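## Task

Take plate G16 out of slot 3 of plate hotel H1 and set it in nest RG, lying flat between the nest's locators with its well A1 at the nest corner labelled A1. Every other plate in H1 must be left exactly where it was. The placement only counts if it holds without the robot, so release the plate and pull the gripper away at the end.

## Robot and tools

Robot: a single four-axis plate-moving arm. Its joints are lift (0.000 to 0.550 m), shoulder (-2.000 to 2.000 rad), elbow (-2.800 to 2.800 rad) and wrist yaw (-12.566 to 12.566 rad), and it carries one parallel gripper that stays level and cannot tilt. The controlled point, end_effector_position, sits midway between the two rubber pads, 2 to 3 cm short of the fingertips. The fingers point along the gripper's +x axis and close along its y axis. Keep the elbow angle at least 0.4 rad away from 0, or the arm may fold and fault.

Labware: on a labelled plate, well A1 lies at the labelled short end, in the corner on the far side from the labelled long edge. Hotel H1 has 6 slots numbered from the bottom (slot 1). Each shelf is a two-pronged fork with locating pins, and a stored plate faces the front with one short end.

Frames: the scene frame has its origin on the table top beneath the arm base, +z up, +y to the left when facing along +x. Results report end_effector_position (m) and end_effector_quat_wxyz in this frame; at long reach the printed position can be somewhat off. Motion commands, however, are in the gripper's own axes.

A command row is 5 numbers, each in [-1, 1]: dx, dy, dz, rz, opening. The first four are an offset, in gripper axes, from the gripper pose measured at the start of the action (for the first action of a call, the last pose a result reported). They are not absolute positions and not increments from the previous row. Scale: 1.0 = 0.6 m for dx, dy, dz and 180 degrees for rz; rz rotates about gripper z from +x toward +y. Opening is absolute: +1 = fully open (0.140 m), -1 = closed, which still leaves a 0.066 m pad gap. Full open to closed takes at least about 0.6 s.

Tools:
- execute_actions(actions): a list of actions; each action is a table of up to 15 rows, one row per 1/30 s step, and a short table repeats its final row until 15 steps pass. An empty list just returns state and images. Each step the commanded pose is clipped to 70 mm and 16 degrees from the measured pose, so large offsets need several actions. Step readings list positions; HELD marks a step partly held back.
- move(target, speed, blocking): target is one 5-number row, offset from the pose in the latest result that shows one. It drives a straight path lasting 0.5 to 10 s (cut off at 10 s). speed is m/s, 0.002 to 0.5, default 0.25; rotation limit is twice that in rad/s. The opening is applied at the start. It does not avoid obstacles, may lag, drift, or exceed speed near a straight arm. The extra line 'move:' reports the ending (done, off_target, moving, held, fault) and limits (paced = pose clipped; held = a check blocked some steps, after which motion can spike fast), plus distance from target. blocking=false returns after 0.5 s; then wait or stop before issuing new rows or moves.
- wait(seconds): 0 to 10; arm keeps its last command, returns early when a running move ends.
- stop(): brakes a running move; needs stopping room; fingers keep moving.
- zoom_image(camera, region): camera must be cam_wrist; region [x0, y0, x1, y1] in pixels of the 616x616 image, at most 504 by 504.
- finished_scene(scene): ends the current scene, given its number; irreversible, and it reports success. Replying without any tool call ends everything.

Results also give Joint positions (lift m, shoulder, elbow, wrist yaw rad, pad gap m), Hand target (pose the controller is now heading for), grip_measured (finger opening on the command scale, possibly off by about 1 mm consistently), and 'pose unreachable' when the clearance check altered or blocked a command. Camera cam_wrist is a fisheye, K=[[223.775, 0, 310.188], [0, 223.104, 306.297], [0, 0, 1]], D=[-0.05, 0, 0, 0], theta_max_deg=90.

Gripping: to hold, command an opening below grip_measured; roughly 0.04 below is firm, less is lighter. Pad force tops out near 18 N. Closing fast can squeeze harder and even spring the fingers open. Something may occasionally jerk a held plate.

Cautions: faster contacts hit harder, and aiming further beyond a contact presses harder. Since offsets start from the measured pose, repeating a small offset into a rigid surface adds no pressure, but into something yielding it keeps pushing. Load limits: lift 52.8 N, shoulder 7.92 N m, elbow 3.96 N m, wrist yaw 1.32 N m, with held weight included; reaching one stops the arm 10 s and drops the rest of the call. Holding loads heats motors: MOTOR HOT appears from 85 °C, and at 100 °C an OVER-TEMPERATURE FAULT brakes the arm until it cools. After big moves the arm may not have arrived when the result comes back. Never knock or drop anything off the table, avoid slips, slams and hard pushes, disturb no other hotel plates, and leave the plate resting on its own before finishing.

Each tool is called after "Emit:" as name(argument=value, ...), one argument or row to a line, values as JSON.

## Session

Emit:
execute_actions(
  actions=[],
)

Scene clock: 0.00 s.
end_effector_position=(+0.5093, +0.2520, +0.2878) grip_measured=+1.00 end_effector_quat_wxyz=(+0.935, -0.000, -0.000, +0.355)
Joint positions: [ 0.283 -0.282 -1.125 -4.15   0.14 ]
Hand target: +0.509, +0.252, +0.288; +0.935, -0.000, -0.000, +0.355

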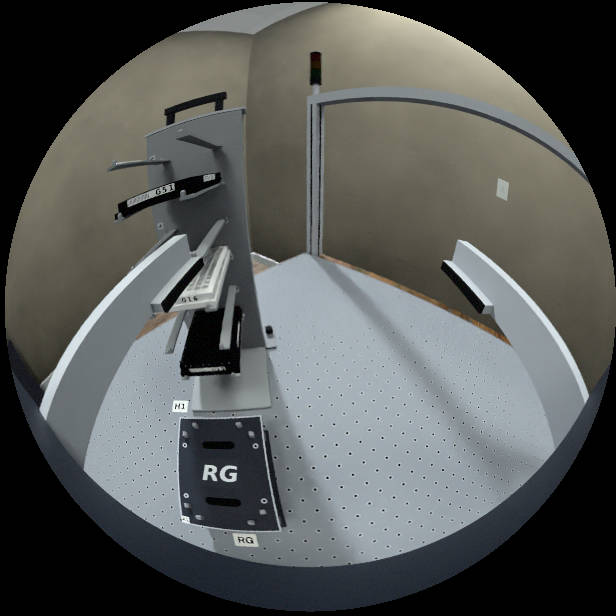

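Emit:
zoom_image(
  camera="cam_wrist",
  region=[90, 70, 340, 420],
)

Emit:
zoom_image(
  camera="cam_wrist",
  region=[150, 390, 320, 560],
)

Emit:
move(
  target=[-0.15,0.2,0,0,1],
)

Region (90, 70, 340, 420) of cam_wrist's 616x616 image, scaled by 1.440, with more detail than that image has; it fills the left 360 columns of this view, and the rest is white.

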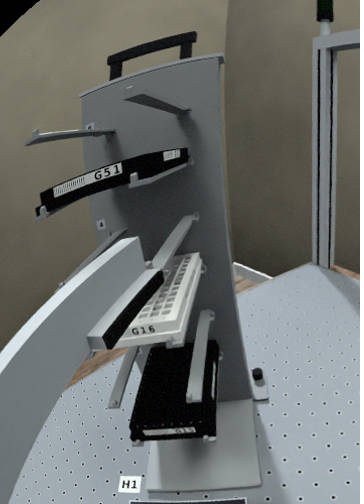

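Region (150, 390, 320, 560) of cam_wrist's 616x616 image, scaled by 2.965, with more detail than that image has.

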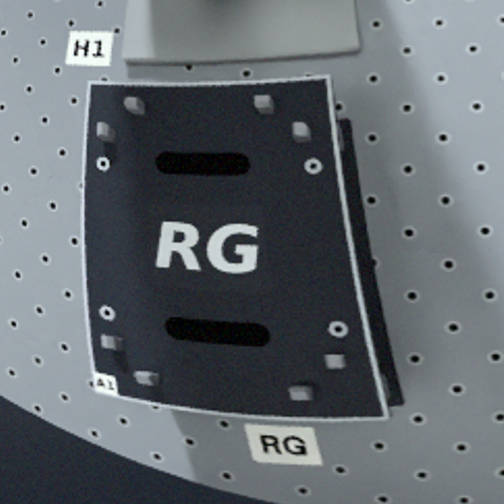

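Scene clock: 1.50 s.
end_effector_position=(+0.3622, +0.2818, +0.2878) grip_measured=+1.00 end_effector_quat_wxyz=(+0.935, -0.000, -0.000, +0.356)
Joint positions: [ 0.283  0.167 -0.801 -4.922  0.14 ]
Hand target: +0.362, +0.282, +0.288; +0.935, -0.000, -0.000, +0.355
Off the commanded pose: 0.000 m, 0 deg.
move: done

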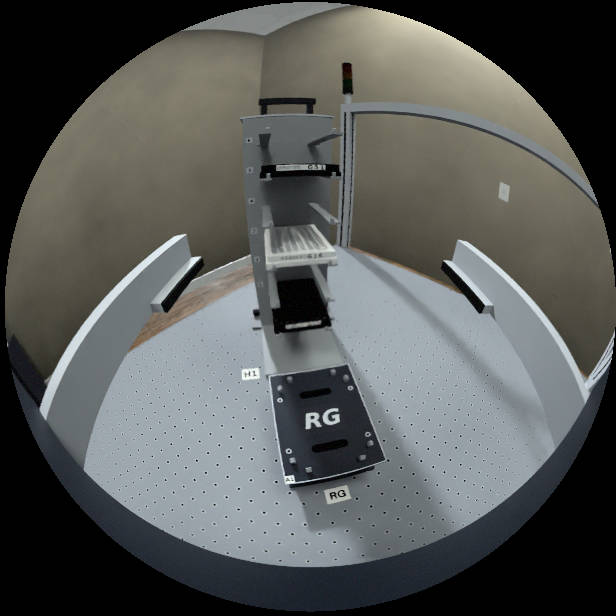

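Emit:
move(
  target=[0,0.03,0,0.07,1],
)

Scene clock: 3.30 s.
end_effector_position=(+0.3502, +0.2952, +0.2878) grip_measured=+1.00 end_effector_quat_wxyz=(+0.890, -0.000, -0.000, +0.456)
Joint positions: [ 0.283  0.103 -0.793 -4.646  0.14 ]
Hand target: +0.350, +0.295, +0.288; +0.890, -0.000, -0.000, +0.456
Off the commanded pose: 0.000 m, 0 deg.
move: done

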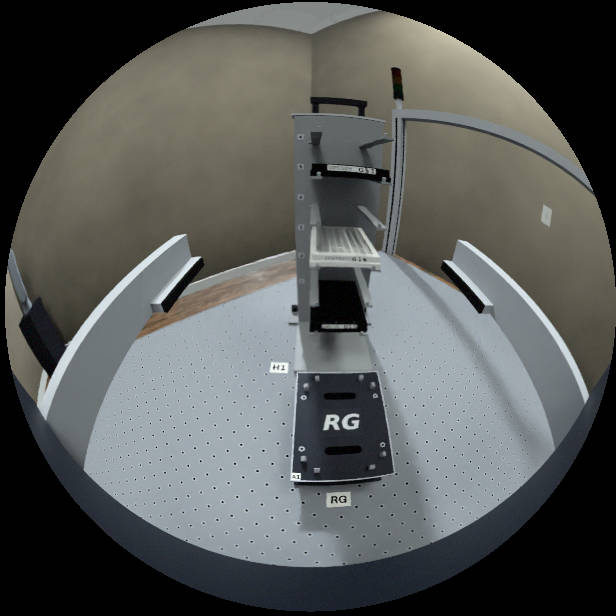

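Emit:
move(
  target=[0.08,-0.035,-0.04,0,1],
)

Emit:
zoom_image(
  camera="cam_wrist",
  region=[230, 80, 430, 330],
)

Scene clock: 4.77 s.
end_effector_position=(+0.3954, +0.3219, +0.2637) grip_measured=+1.00 end_effector_quat_wxyz=(+0.890, -0.000, -0.000, +0.456)
Joint positions: [ 0.259  0.05  -0.993 -4.394  0.14 ]
Hand target: +0.395, +0.322, +0.264; +0.890, -0.000, -0.000, +0.456
Off the commanded pose: 0.000 m, 0 deg.
move: done

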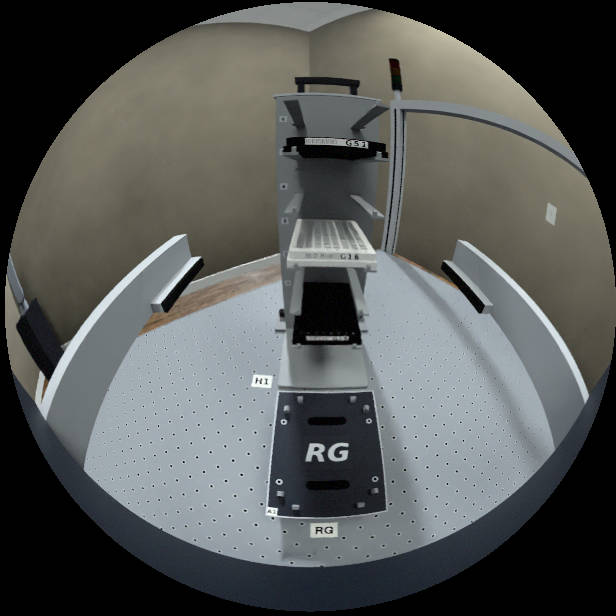

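Region (230, 80, 430, 330) of cam_wrist's 616x616 image, scaled by 2.016, with more detail than that image has; it fills the left 403 columns of this view, and the rest is white.

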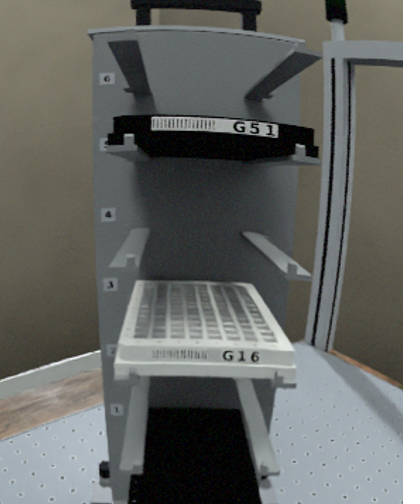

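Emit:
move(
  target=[0.05,-0.004,-0.032,0,1],
)

Emit:
zoom_image(
  camera="cam_wrist",
  region=[140, 150, 500, 400],
)

Scene clock: 6.77 s.
end_effector_position=(+0.4150, +0.3448, +0.2445) grip_measured=+1.00 end_effector_quat_wxyz=(+0.890, -0.000, -0.000, +0.456)
Joint positions: [ 0.239  0.085 -1.129 -4.294  0.14 ]
Hand target: +0.415, +0.345, +0.245; +0.890, -0.000, -0.000, +0.456
Off the commanded pose: 0.000 m, 0 deg.
move: done

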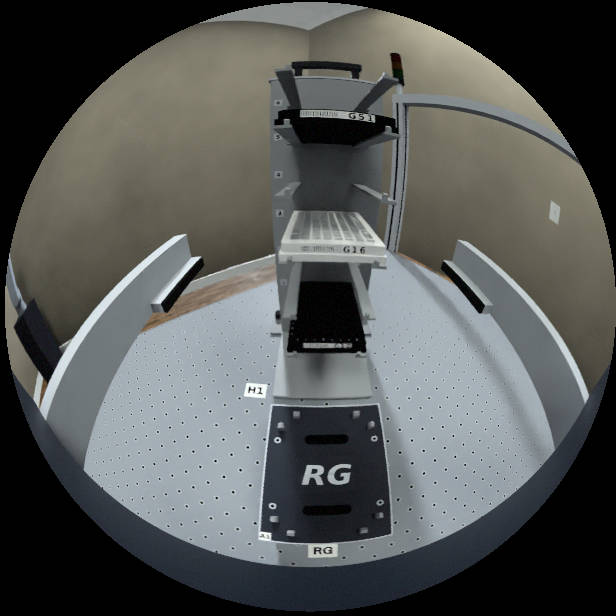

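Region (140, 150, 500, 400) of cam_wrist's 616x616 image, scaled by 1.400, with more detail than that image has; it fills the top 350 rows of this view, and the rest is white.

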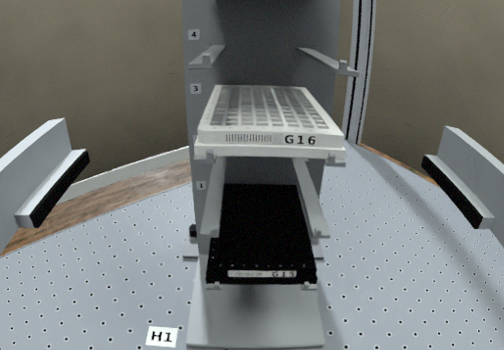

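Emit:
move(
  target=[0.11,0,-0.011,0,1],
)

Emit:
zoom_image(
  camera="cam_wrist",
  region=[130, 150, 510, 400],
)

Scene clock: 8.23 s.
end_effector_position=(+0.4536, +0.3984, +0.2379) grip_measured=+1.00 end_effector_quat_wxyz=(+0.890, -0.000, -0.000, +0.455)
Joint positions: [ 0.233  0.207 -1.45  -4.095  0.14 ]
Hand target: +0.454, +0.398, +0.238; +0.890, -0.000, -0.000, +0.456
Off the commanded pose: 0.000 m, 0 deg.
move: done

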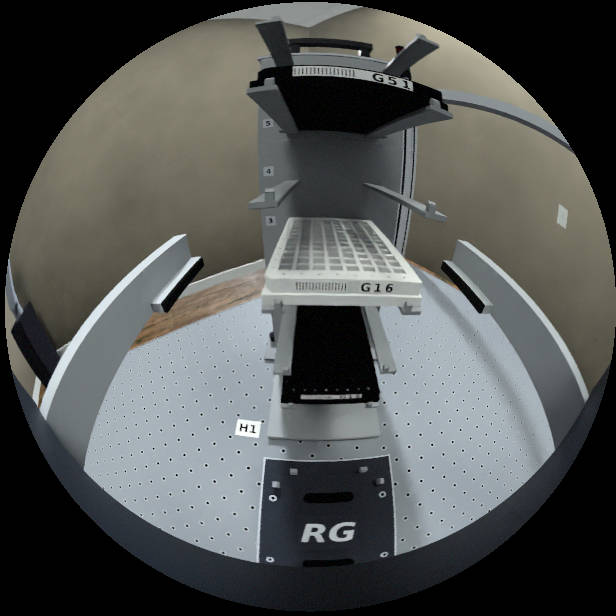

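Region (130, 150, 510, 400) of cam_wrist's 616x616 image, scaled by 1.326, with more detail than that image has; it fills the top 332 rows of this view, and the rest is white.

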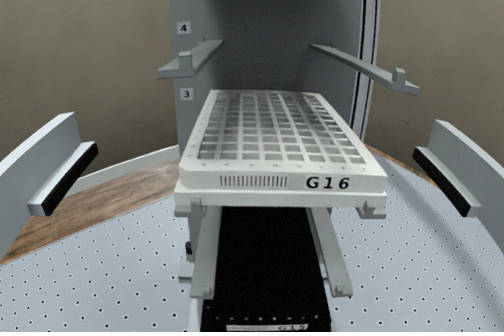

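Emit:
move(
  target=[0.08,-0.016,-0.013,0,1],
  speed=0.1,
)

Scene clock: 10.03 s.
end_effector_position=(+0.4896, +0.4316, +0.2301) grip_measured=+1.00 end_effector_quat_wxyz=(+0.890, -0.000, -0.000, +0.455)
Joint positions: [ 0.225  0.293 -1.715 -3.916  0.14 ]
Hand target: +0.489, +0.432, +0.230; +0.890, -0.000, -0.000, +0.455
Off the commanded pose: 0.000 m, 0 deg.
move: done

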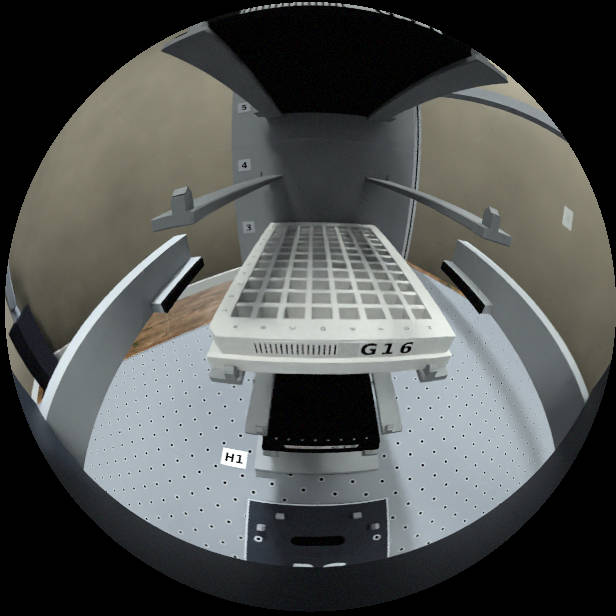

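Emit:
zoom_image(
  camera="cam_wrist",
  region=[140, 220, 500, 400],
)

Region (140, 220, 500, 400) of cam_wrist's 616x616 image, scaled by 1.400, with more detail than that image has.

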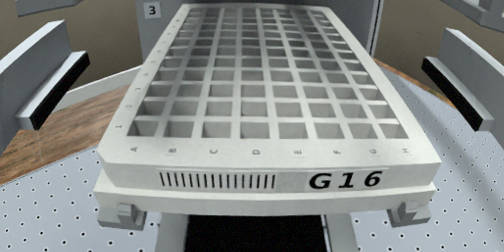

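Emit:
move(
  target=[0.018,-0.003,0.005,0,1],
  speed=0.05,
)

Emit:
move(
  target=[0,0,0,0,-0.55],
)

Scene clock: 11.60 s.
end_effector_position=(+0.4975, +0.4392, +0.2331) grip_measured=+1.00 end_effector_quat_wxyz=(+0.891, -0.000, -0.000, +0.455)
Joint positions: [ 0.228  0.317 -1.78  -3.875  0.14 ]
Hand target: +0.497, +0.439, +0.233; +0.890, -0.000, -0.000, +0.455
Off the commanded pose: 0.000 m, 0 deg.
move: done

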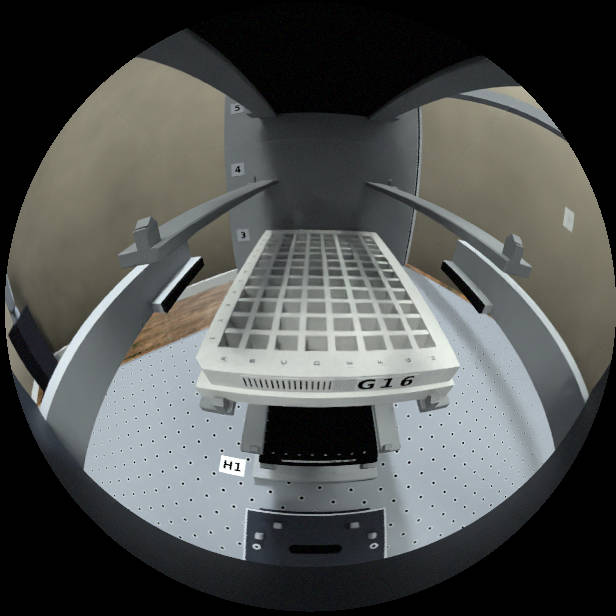

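Scene clock: 12.33 s.
end_effector_position=(+0.4973, +0.4393, +0.2331) grip_measured=-0.55 end_effector_quat_wxyz=(+0.890, -0.000, -0.000, +0.455)
Joint positions: [ 0.228  0.317 -1.78  -3.874  0.083]
Hand target: +0.498, +0.439, +0.233; +0.891, -0.000, -0.000, +0.455
Off the commanded pose: 0.000 m, 0 deg.
move: done

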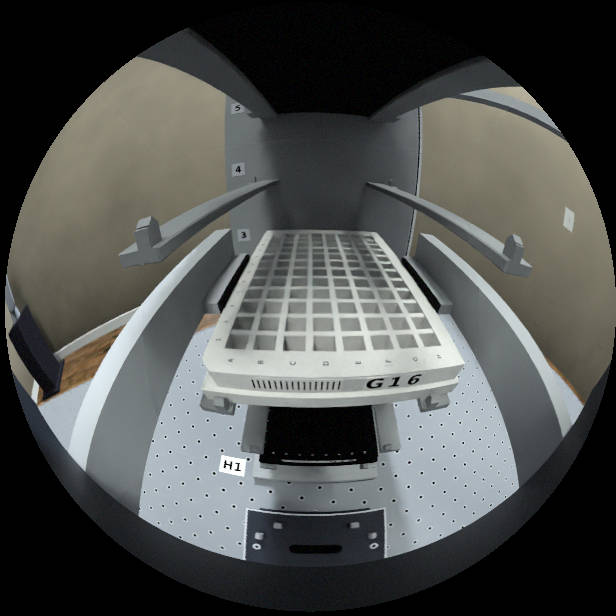

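Emit:
move(
  target=[0,0,0,0,-0.65],
)

Scene clock: 13.63 s.
end_effector_position=(+0.4972, +0.4394, +0.2331) grip_measured=-0.57 end_effector_quat_wxyz=(+0.890, -0.000, -0.000, +0.456)
Joint positions: [ 0.228  0.317 -1.78  -3.874  0.082]
Hand target: +0.497, +0.439, +0.233; +0.890, -0.000, -0.000, +0.455
Off the commanded pose: 0.000 m, 0 deg.
move: done

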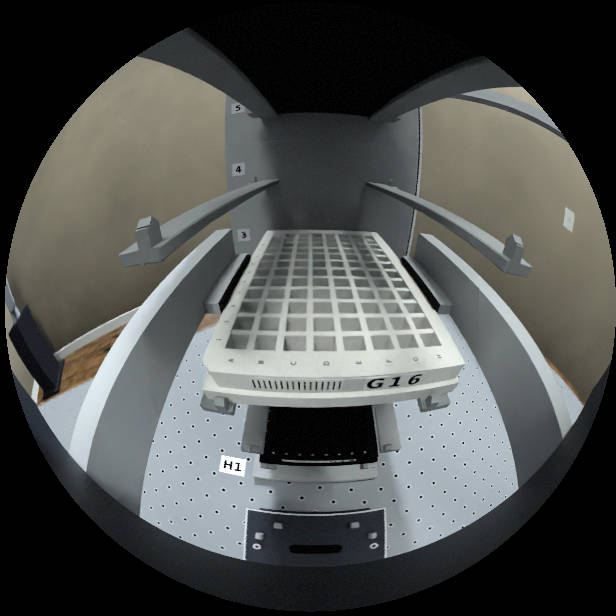

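Gripped. Lift and withdraw.

Emit:
move(
  target=[0,0,0.02,0,-0.63],
  speed=0.04,
)

Emit:
move(
  target=[-0.27,0,0,0,-0.63],
  speed=0.12,
)

Scene clock: 14.57 s.
end_effector_position=(+0.4972, +0.4394, +0.2451) grip_measured=-0.57 end_effector_quat_wxyz=(+0.890, -0.000, -0.000, +0.456)
Joint positions: [ 0.24   0.317 -1.78  -3.874  0.082]
Hand target: +0.497, +0.439, +0.245; +0.890, -0.000, -0.000, +0.456
Off the commanded pose: 0.000 m, 0 deg.
move: done

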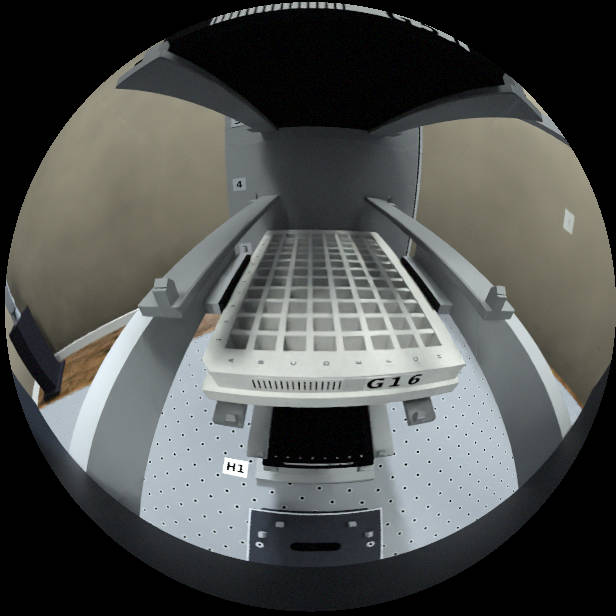

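Scene clock: 16.20 s.
end_effector_position=(+0.4025, +0.3079, +0.2451) grip_measured=-0.57 end_effector_quat_wxyz=(+0.890, -0.000, -0.000, +0.456)
Joint positions: [ 0.24  -0.016 -0.96  -4.36   0.082]
Hand target: +0.403, +0.308, +0.245; +0.890, -0.000, -0.000, +0.456
Off the commanded pose: 0.000 m, 0 deg.
move: done

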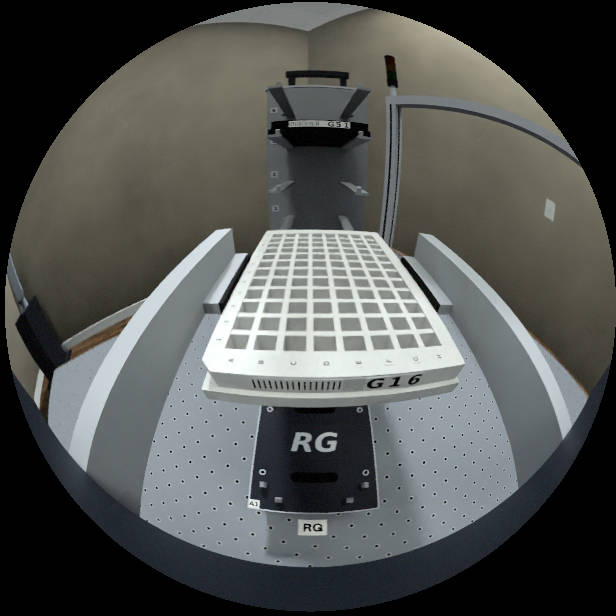

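Emit:
move(
  target=[-0.02,0,-0.25,0,-0.63],
  speed=0.15,
)

Emit:
zoom_image(
  camera="cam_wrist",
  region=[150, 330, 500, 600],
)

Scene clock: 18.20 s.
end_effector_position=(+0.3959, +0.2980, +0.0952) grip_measured=-0.57 end_effector_quat_wxyz=(+0.891, -0.000, -0.000, +0.455)
Joint positions: [ 0.09  -0.034 -0.908 -4.397  0.082]
Hand target: +0.395, +0.298, +0.095; +0.890, -0.000, -0.000, +0.456
Off the commanded pose: 0.000 m, 0 deg.
move: done

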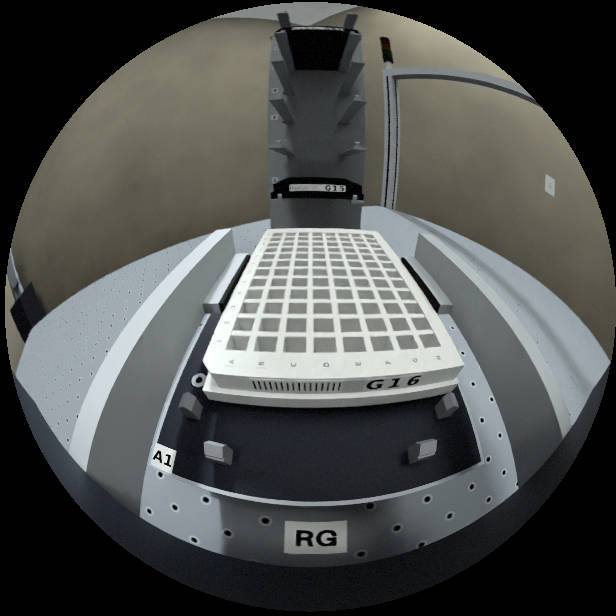

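Region (150, 330, 500, 600) of cam_wrist's 616x616 image, scaled by 1.440, with more detail than that image has; it fills the top 389 rows of this view, and the rest is white.

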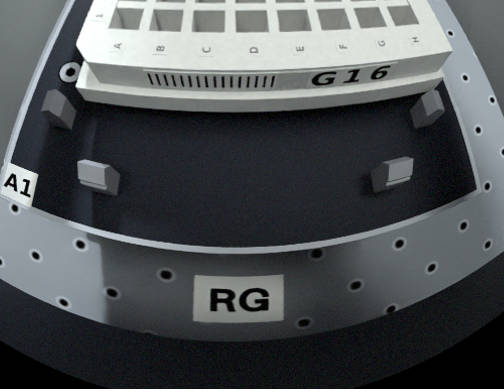

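Emit:
move(
  target=[-0.014,0.008,-0.008,0,-0.63],
  speed=0.05,
)

Emit:
zoom_image(
  camera="cam_wrist",
  region=[150, 330, 500, 520],
)

Scene clock: 29.63 s.
end_effector_position=(+0.3925, +0.2961, +0.0918) grip_measured=-0.56 end_effector_quat_wxyz=(+0.892, -0.000, -0.000, +0.452)
Joint positions: [ 0.087 -0.028 -0.893 -4.425  0.082]
Hand target: +0.392, +0.296, +0.092; +0.892, -0.000, -0.000, +0.452
Off the commanded pose: 0.006 m, 0 deg.
TORQUE FAULT: the external load on joint 3 (elbow) reached its load limit, and the arm stopped for 10 seconds. That time counts as 20 of the actions that you can send in this scene. The arm's remaining commands of this call were not run. The arm holds where it stopped, with its grip as last carried out, and accepts commands again: back off and push less far. The arm stops again, at the same cost, whenever a joint's load reaches its limit.
move: fault

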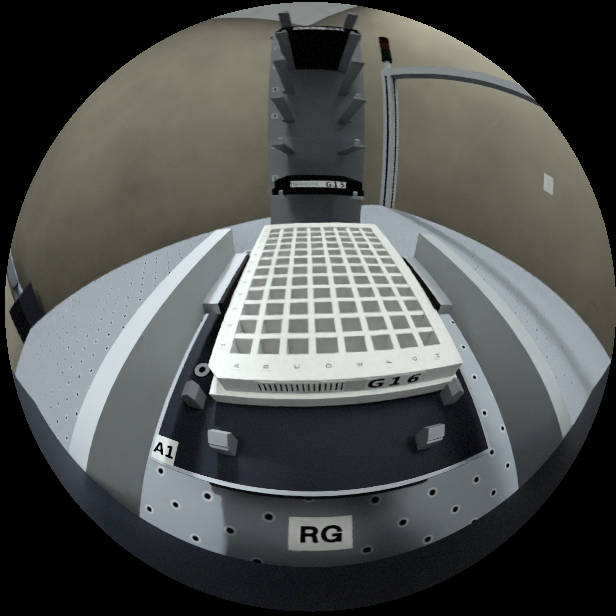

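Region (150, 330, 500, 520) of cam_wrist's 616x616 image, scaled by 1.440, with more detail than that image has; it fills the top 274 rows of this view, and the rest is white.

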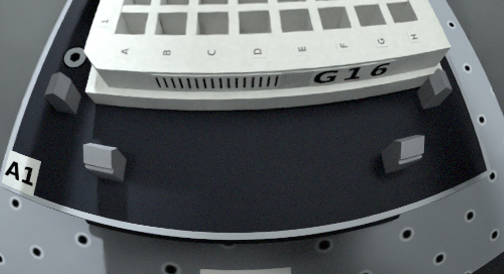

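Emit:
move(
  target=[0,0,0.022,0,-0.63],
  speed=0.04,
)

Emit:
move(
  target=[-0.025,0.006,0,0,-0.63],
  speed=0.04,
)

Emit:
zoom_image(
  camera="cam_wrist",
  region=[130, 200, 530, 520],
)

Scene clock: 30.93 s.
end_effector_position=(+0.3925, +0.2962, +0.1050) grip_measured=-0.56 end_effector_quat_wxyz=(+0.892, -0.000, -0.000, +0.452)
Joint positions: [ 0.1   -0.028 -0.893 -4.425  0.082]
Hand target: +0.393, +0.296, +0.105; +0.892, -0.000, -0.000, +0.452
Off the commanded pose: 0.000 m, 0 deg.
move: done

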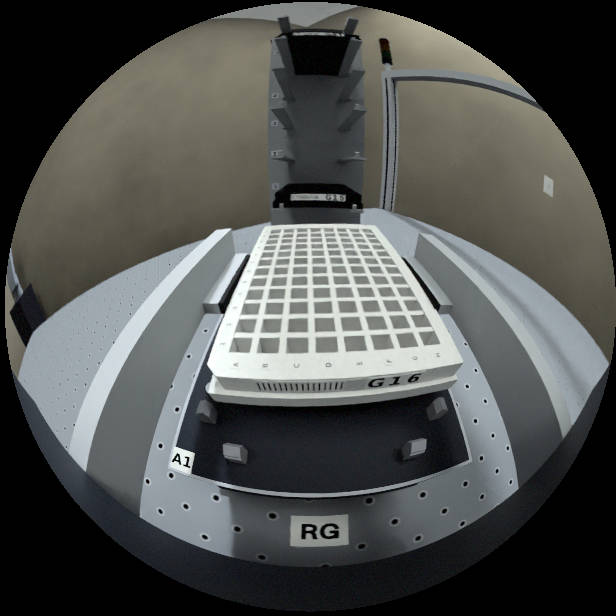

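Scene clock: 31.63 s.
end_effector_position=(+0.3806, +0.2862, +0.1050) grip_measured=-0.56 end_effector_quat_wxyz=(+0.892, -0.000, -0.000, +0.452)
Joint positions: [ 0.1   -0.029 -0.828 -4.488  0.082]
Hand target: +0.381, +0.286, +0.105; +0.892, -0.000, -0.000, +0.452
Off the commanded pose: 0.000 m, 0 deg.
move: done

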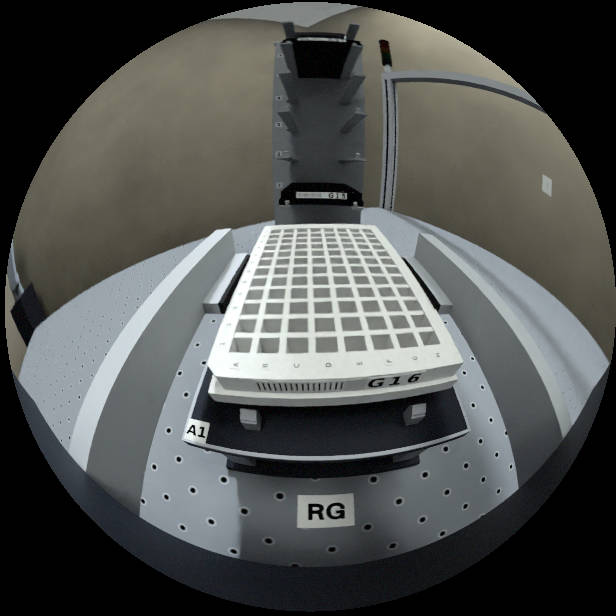

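Region (130, 200, 530, 520) of cam_wrist's 616x616 image, scaled by 1.260, with more detail than that image has; it fills the top 403 rows of this view, and the rest is white.

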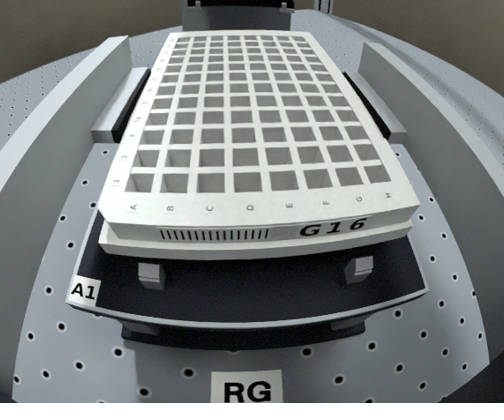

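Emit:
move(
  target=[0.011,0,-0.014,0,-0.63],
  speed=0.02,
)

Emit:
zoom_image(
  camera="cam_wrist",
  region=[150, 300, 520, 500],
)

Scene clock: 33.20 s.
end_effector_position=(+0.3846, +0.2915, +0.0966) grip_measured=-0.56 end_effector_quat_wxyz=(+0.892, -0.000, -0.000, +0.452)
Joint positions: [ 0.092 -0.022 -0.857 -4.467  0.082]
Hand target: +0.385, +0.292, +0.097; +0.892, -0.000, -0.000, +0.452
Off the commanded pose: 0.000 m, 0 deg.
move: done

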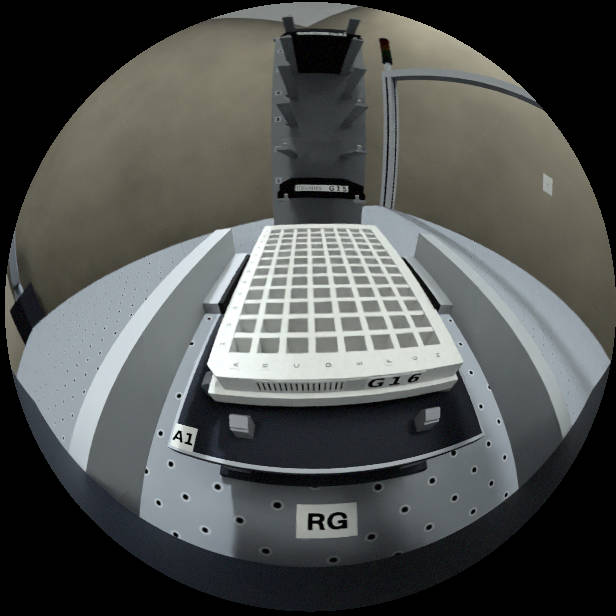

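Region (150, 300, 520, 500) of cam_wrist's 616x616 image, scaled by 1.362, with more detail than that image has; it fills the top 272 rows of this view, and the rest is white.

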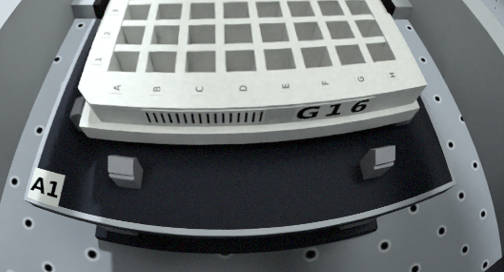

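Emit:
move(
  target=[-0.002,0,-0.013,0,-0.63],
  speed=0.01,
)

Emit:
zoom_image(
  camera="cam_wrist",
  region=[150, 300, 520, 500],
)

Scene clock: 34.87 s.
end_effector_position=(+0.3844, +0.2904, +0.0893) grip_measured=-0.56 end_effector_quat_wxyz=(+0.893, -0.000, -0.000, +0.451)
Joint positions: [ 0.084 -0.024 -0.853 -4.472  0.082]
Hand target: +0.384, +0.291, +0.089; +0.892, -0.000, -0.000, +0.452
Off the commanded pose: 0.001 m, 0 deg.
move: done

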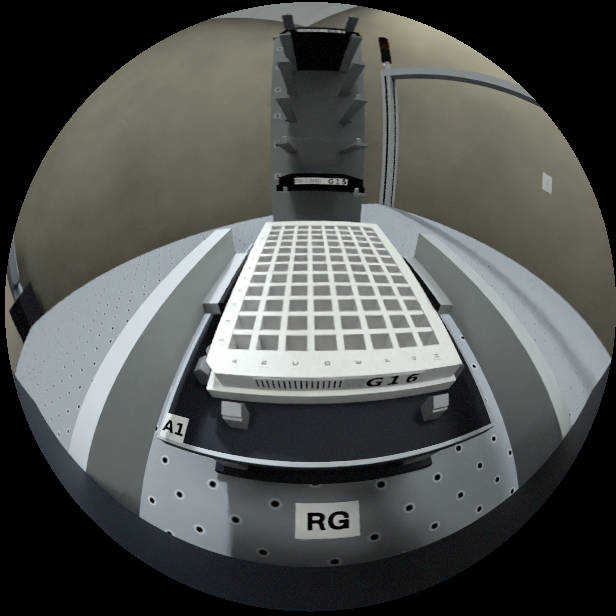

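Region (150, 300, 520, 500) of cam_wrist's 616x616 image, scaled by 1.362, with more detail than that image has; it fills the top 272 rows of this view, and the rest is white.

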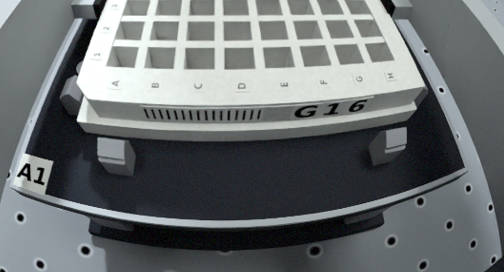

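Emit:
move(
  target=[0,0.0025,-0.006,0,-0.63],
  speed=0.008,
)

Emit:
zoom_image(
  camera="cam_wrist",
  region=[150, 300, 520, 500],
)

Scene clock: 41.00 s.
end_effector_position=(+0.3844, +0.2908, +0.0865) grip_measured=-0.56 end_effector_quat_wxyz=(+0.894, -0.000, -0.000, +0.448)
Joint positions: [ 0.081 -0.018 -0.854 -4.482  0.082]
Hand target: +0.383, +0.291, +0.086; +0.893, -0.000, -0.000, +0.451
Off the commanded pose: 0.002 m, 0 deg.
move: done

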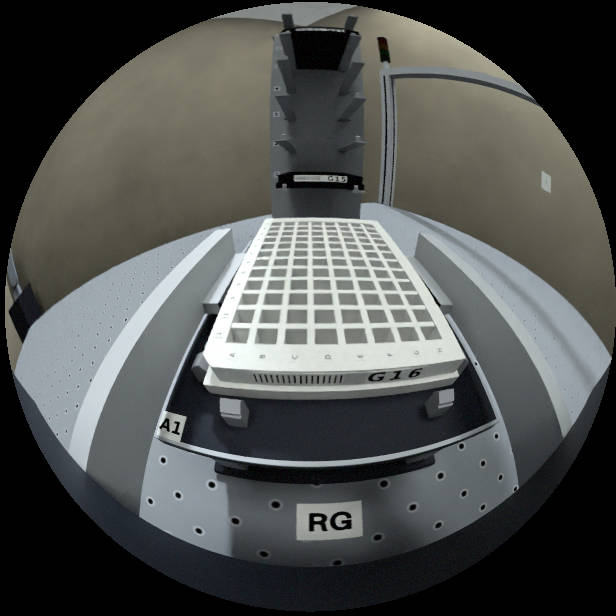

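Region (150, 300, 520, 500) of cam_wrist's 616x616 image, scaled by 1.362, with more detail than that image has; it fills the top 272 rows of this view, and the rest is white.

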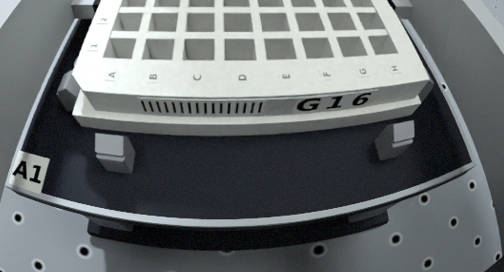

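Emit:
move(
  target=[-0.008,0,0.006,0.003,-0.63],
  speed=0.01,
)

Emit:
move(
  target=[0,0,-0.008,0,-0.63],
  speed=0.008,
)

Emit:
zoom_image(
  camera="cam_wrist",
  region=[150, 200, 520, 500],
)

Scene clock: 42.27 s.
end_effector_position=(+0.3817, +0.2870, +0.0901) grip_measured=-0.56 end_effector_quat_wxyz=(+0.892, -0.000, -0.000, +0.452)
Joint positions: [ 0.085 -0.029 -0.834 -4.482  0.082]
Hand target: +0.382, +0.287, +0.090; +0.892, -0.000, -0.000, +0.452
Off the commanded pose: 0.000 m, 0 deg.
move: done

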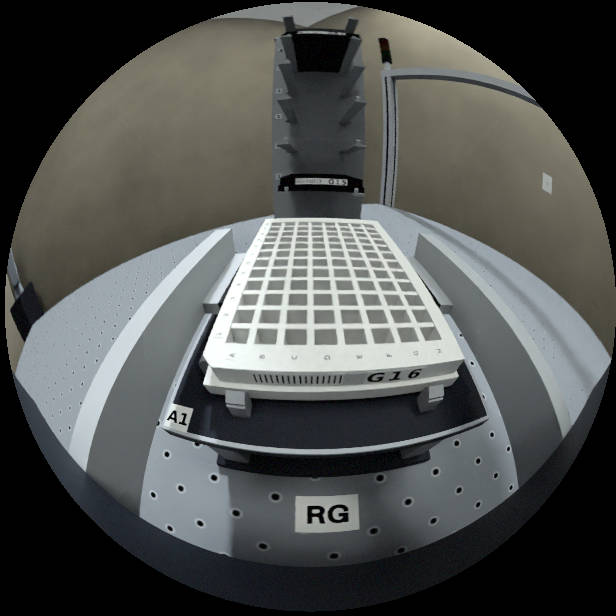

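Scene clock: 43.10 s.
end_effector_position=(+0.3824, +0.2869, +0.0855) grip_measured=-0.56 end_effector_quat_wxyz=(+0.893, -0.000, -0.000, +0.450)
Joint positions: [ 0.08  -0.03  -0.835 -4.484  0.082]
Hand target: +0.382, +0.287, +0.085; +0.892, -0.000, -0.000, +0.452
Off the commanded pose: 0.001 m, 0 deg.
move: done

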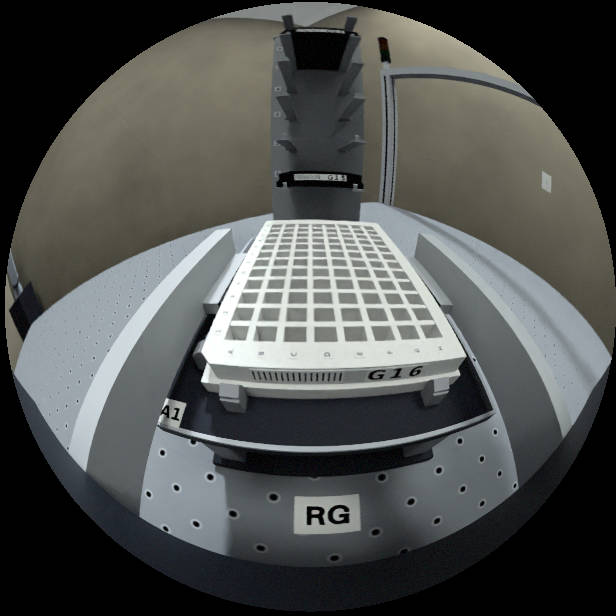

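Region (150, 200, 520, 500) of cam_wrist's 616x616 image, scaled by 1.362, with more detail than that image has; it fills the top 409 rows of this view, and the rest is white.

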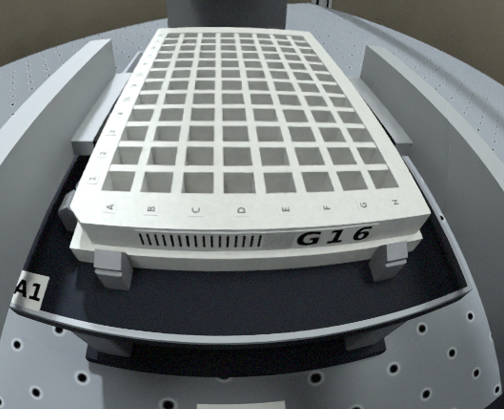

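Emit:
move(
  target=[0,0.003,-0.007,0,-0.63],
  speed=0.008,
)

Emit:
move(
  target=[0,0,0,0,-0.3],
)

Emit:
zoom_image(
  camera="cam_wrist",
  region=[150, 200, 520, 500],
)

Scene clock: 44.27 s.
end_effector_position=(+0.3822, +0.2873, +0.0821) grip_measured=-0.56 end_effector_quat_wxyz=(+0.894, -0.000, -0.000, +0.447)
Joint positions: [ 0.077 -0.023 -0.836 -4.496  0.082]
Hand target: +0.381, +0.288, +0.081; +0.893, -0.000, -0.000, +0.450
Off the commanded pose: 0.002 m, 0 deg.
move: done

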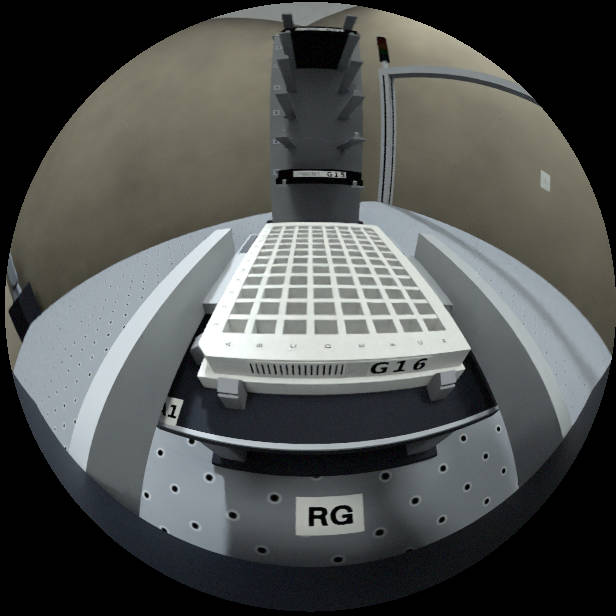

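Scene clock: 44.77 s.
end_effector_position=(+0.3823, +0.2873, +0.0821) grip_measured=-0.30 end_effector_quat_wxyz=(+0.895, -0.000, -0.000, +0.447)
Joint positions: [ 0.077 -0.023 -0.836 -4.497  0.092]
Hand target: +0.382, +0.287, +0.082; +0.894, -0.000, -0.000, +0.447
Off the commanded pose: 0.000 m, 0 deg.
move: done

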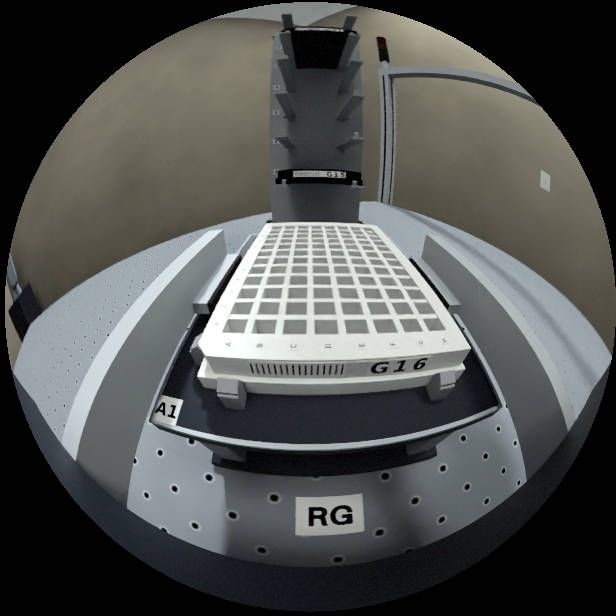

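Region (150, 200, 520, 500) of cam_wrist's 616x616 image, scaled by 1.362, with more detail than that image has; it fills the top 409 rows of this view, and the rest is white.

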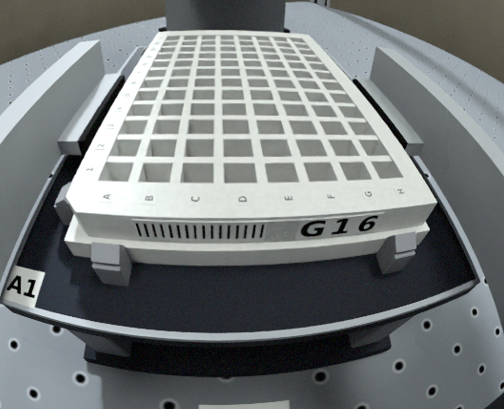

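Emit:
move(
  target=[0,0,0.08,0,0.3],
  speed=0.1,
)

Emit:
move(
  target=[-0.05,-0.12,0,0.12,0.3],
)

Emit:
zoom_image(
  camera="cam_wrist",
  region=[150, 250, 500, 500],
)

Scene clock: 45.83 s.
end_effector_position=(+0.3823, +0.2873, +0.1301) grip_measured=+0.30 end_effector_quat_wxyz=(+0.895, -0.000, -0.000, +0.447)
Joint positions: [ 0.125 -0.023 -0.836 -4.497  0.114]
Hand target: +0.382, +0.287, +0.130; +0.895, -0.000, -0.000, +0.447
Off the commanded pose: 0.000 m, 0 deg.
move: done

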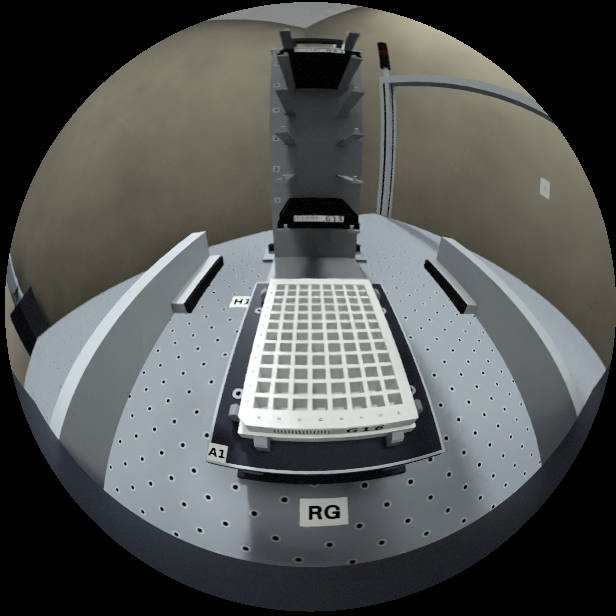

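Scene clock: 46.97 s.
end_effector_position=(+0.4221, +0.2200, +0.1301) grip_measured=+0.30 end_effector_quat_wxyz=(+0.795, -0.000, -0.000, +0.606)
Joint positions: [ 0.125 -0.581 -0.89  -3.509  0.114]
Hand target: +0.422, +0.220, +0.130; +0.795, -0.000, -0.000, +0.607
Off the commanded pose: 0.000 m, 0 deg.
move: done

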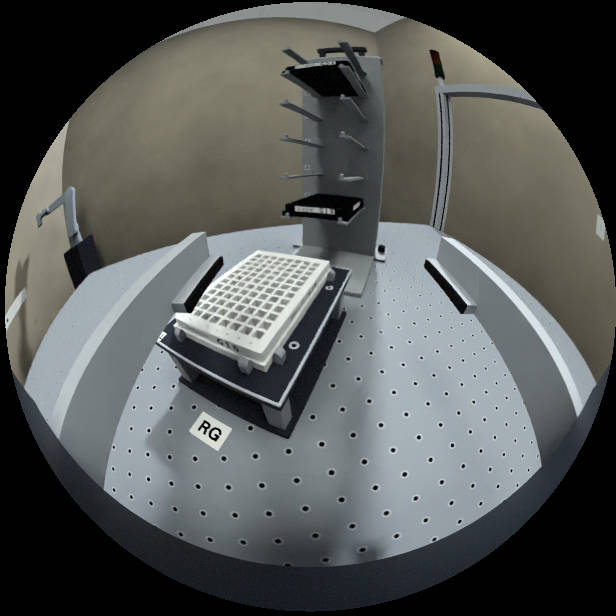

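Region (150, 250, 500, 500) of cam_wrist's 616x616 image, scaled by 1.440, with more detail than that image has; it fills the top 360 rows of this view, and the rest is white.

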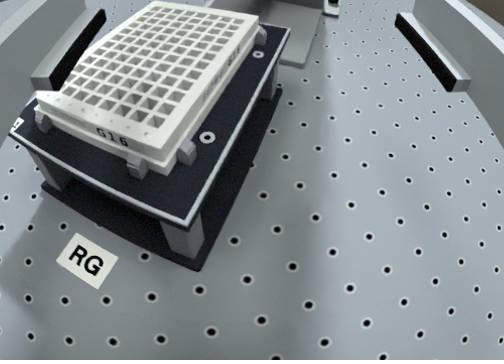

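Looks seated flat.

Emit:
finished_scene(
  scene=1,
)

The scene is finished: the task was done.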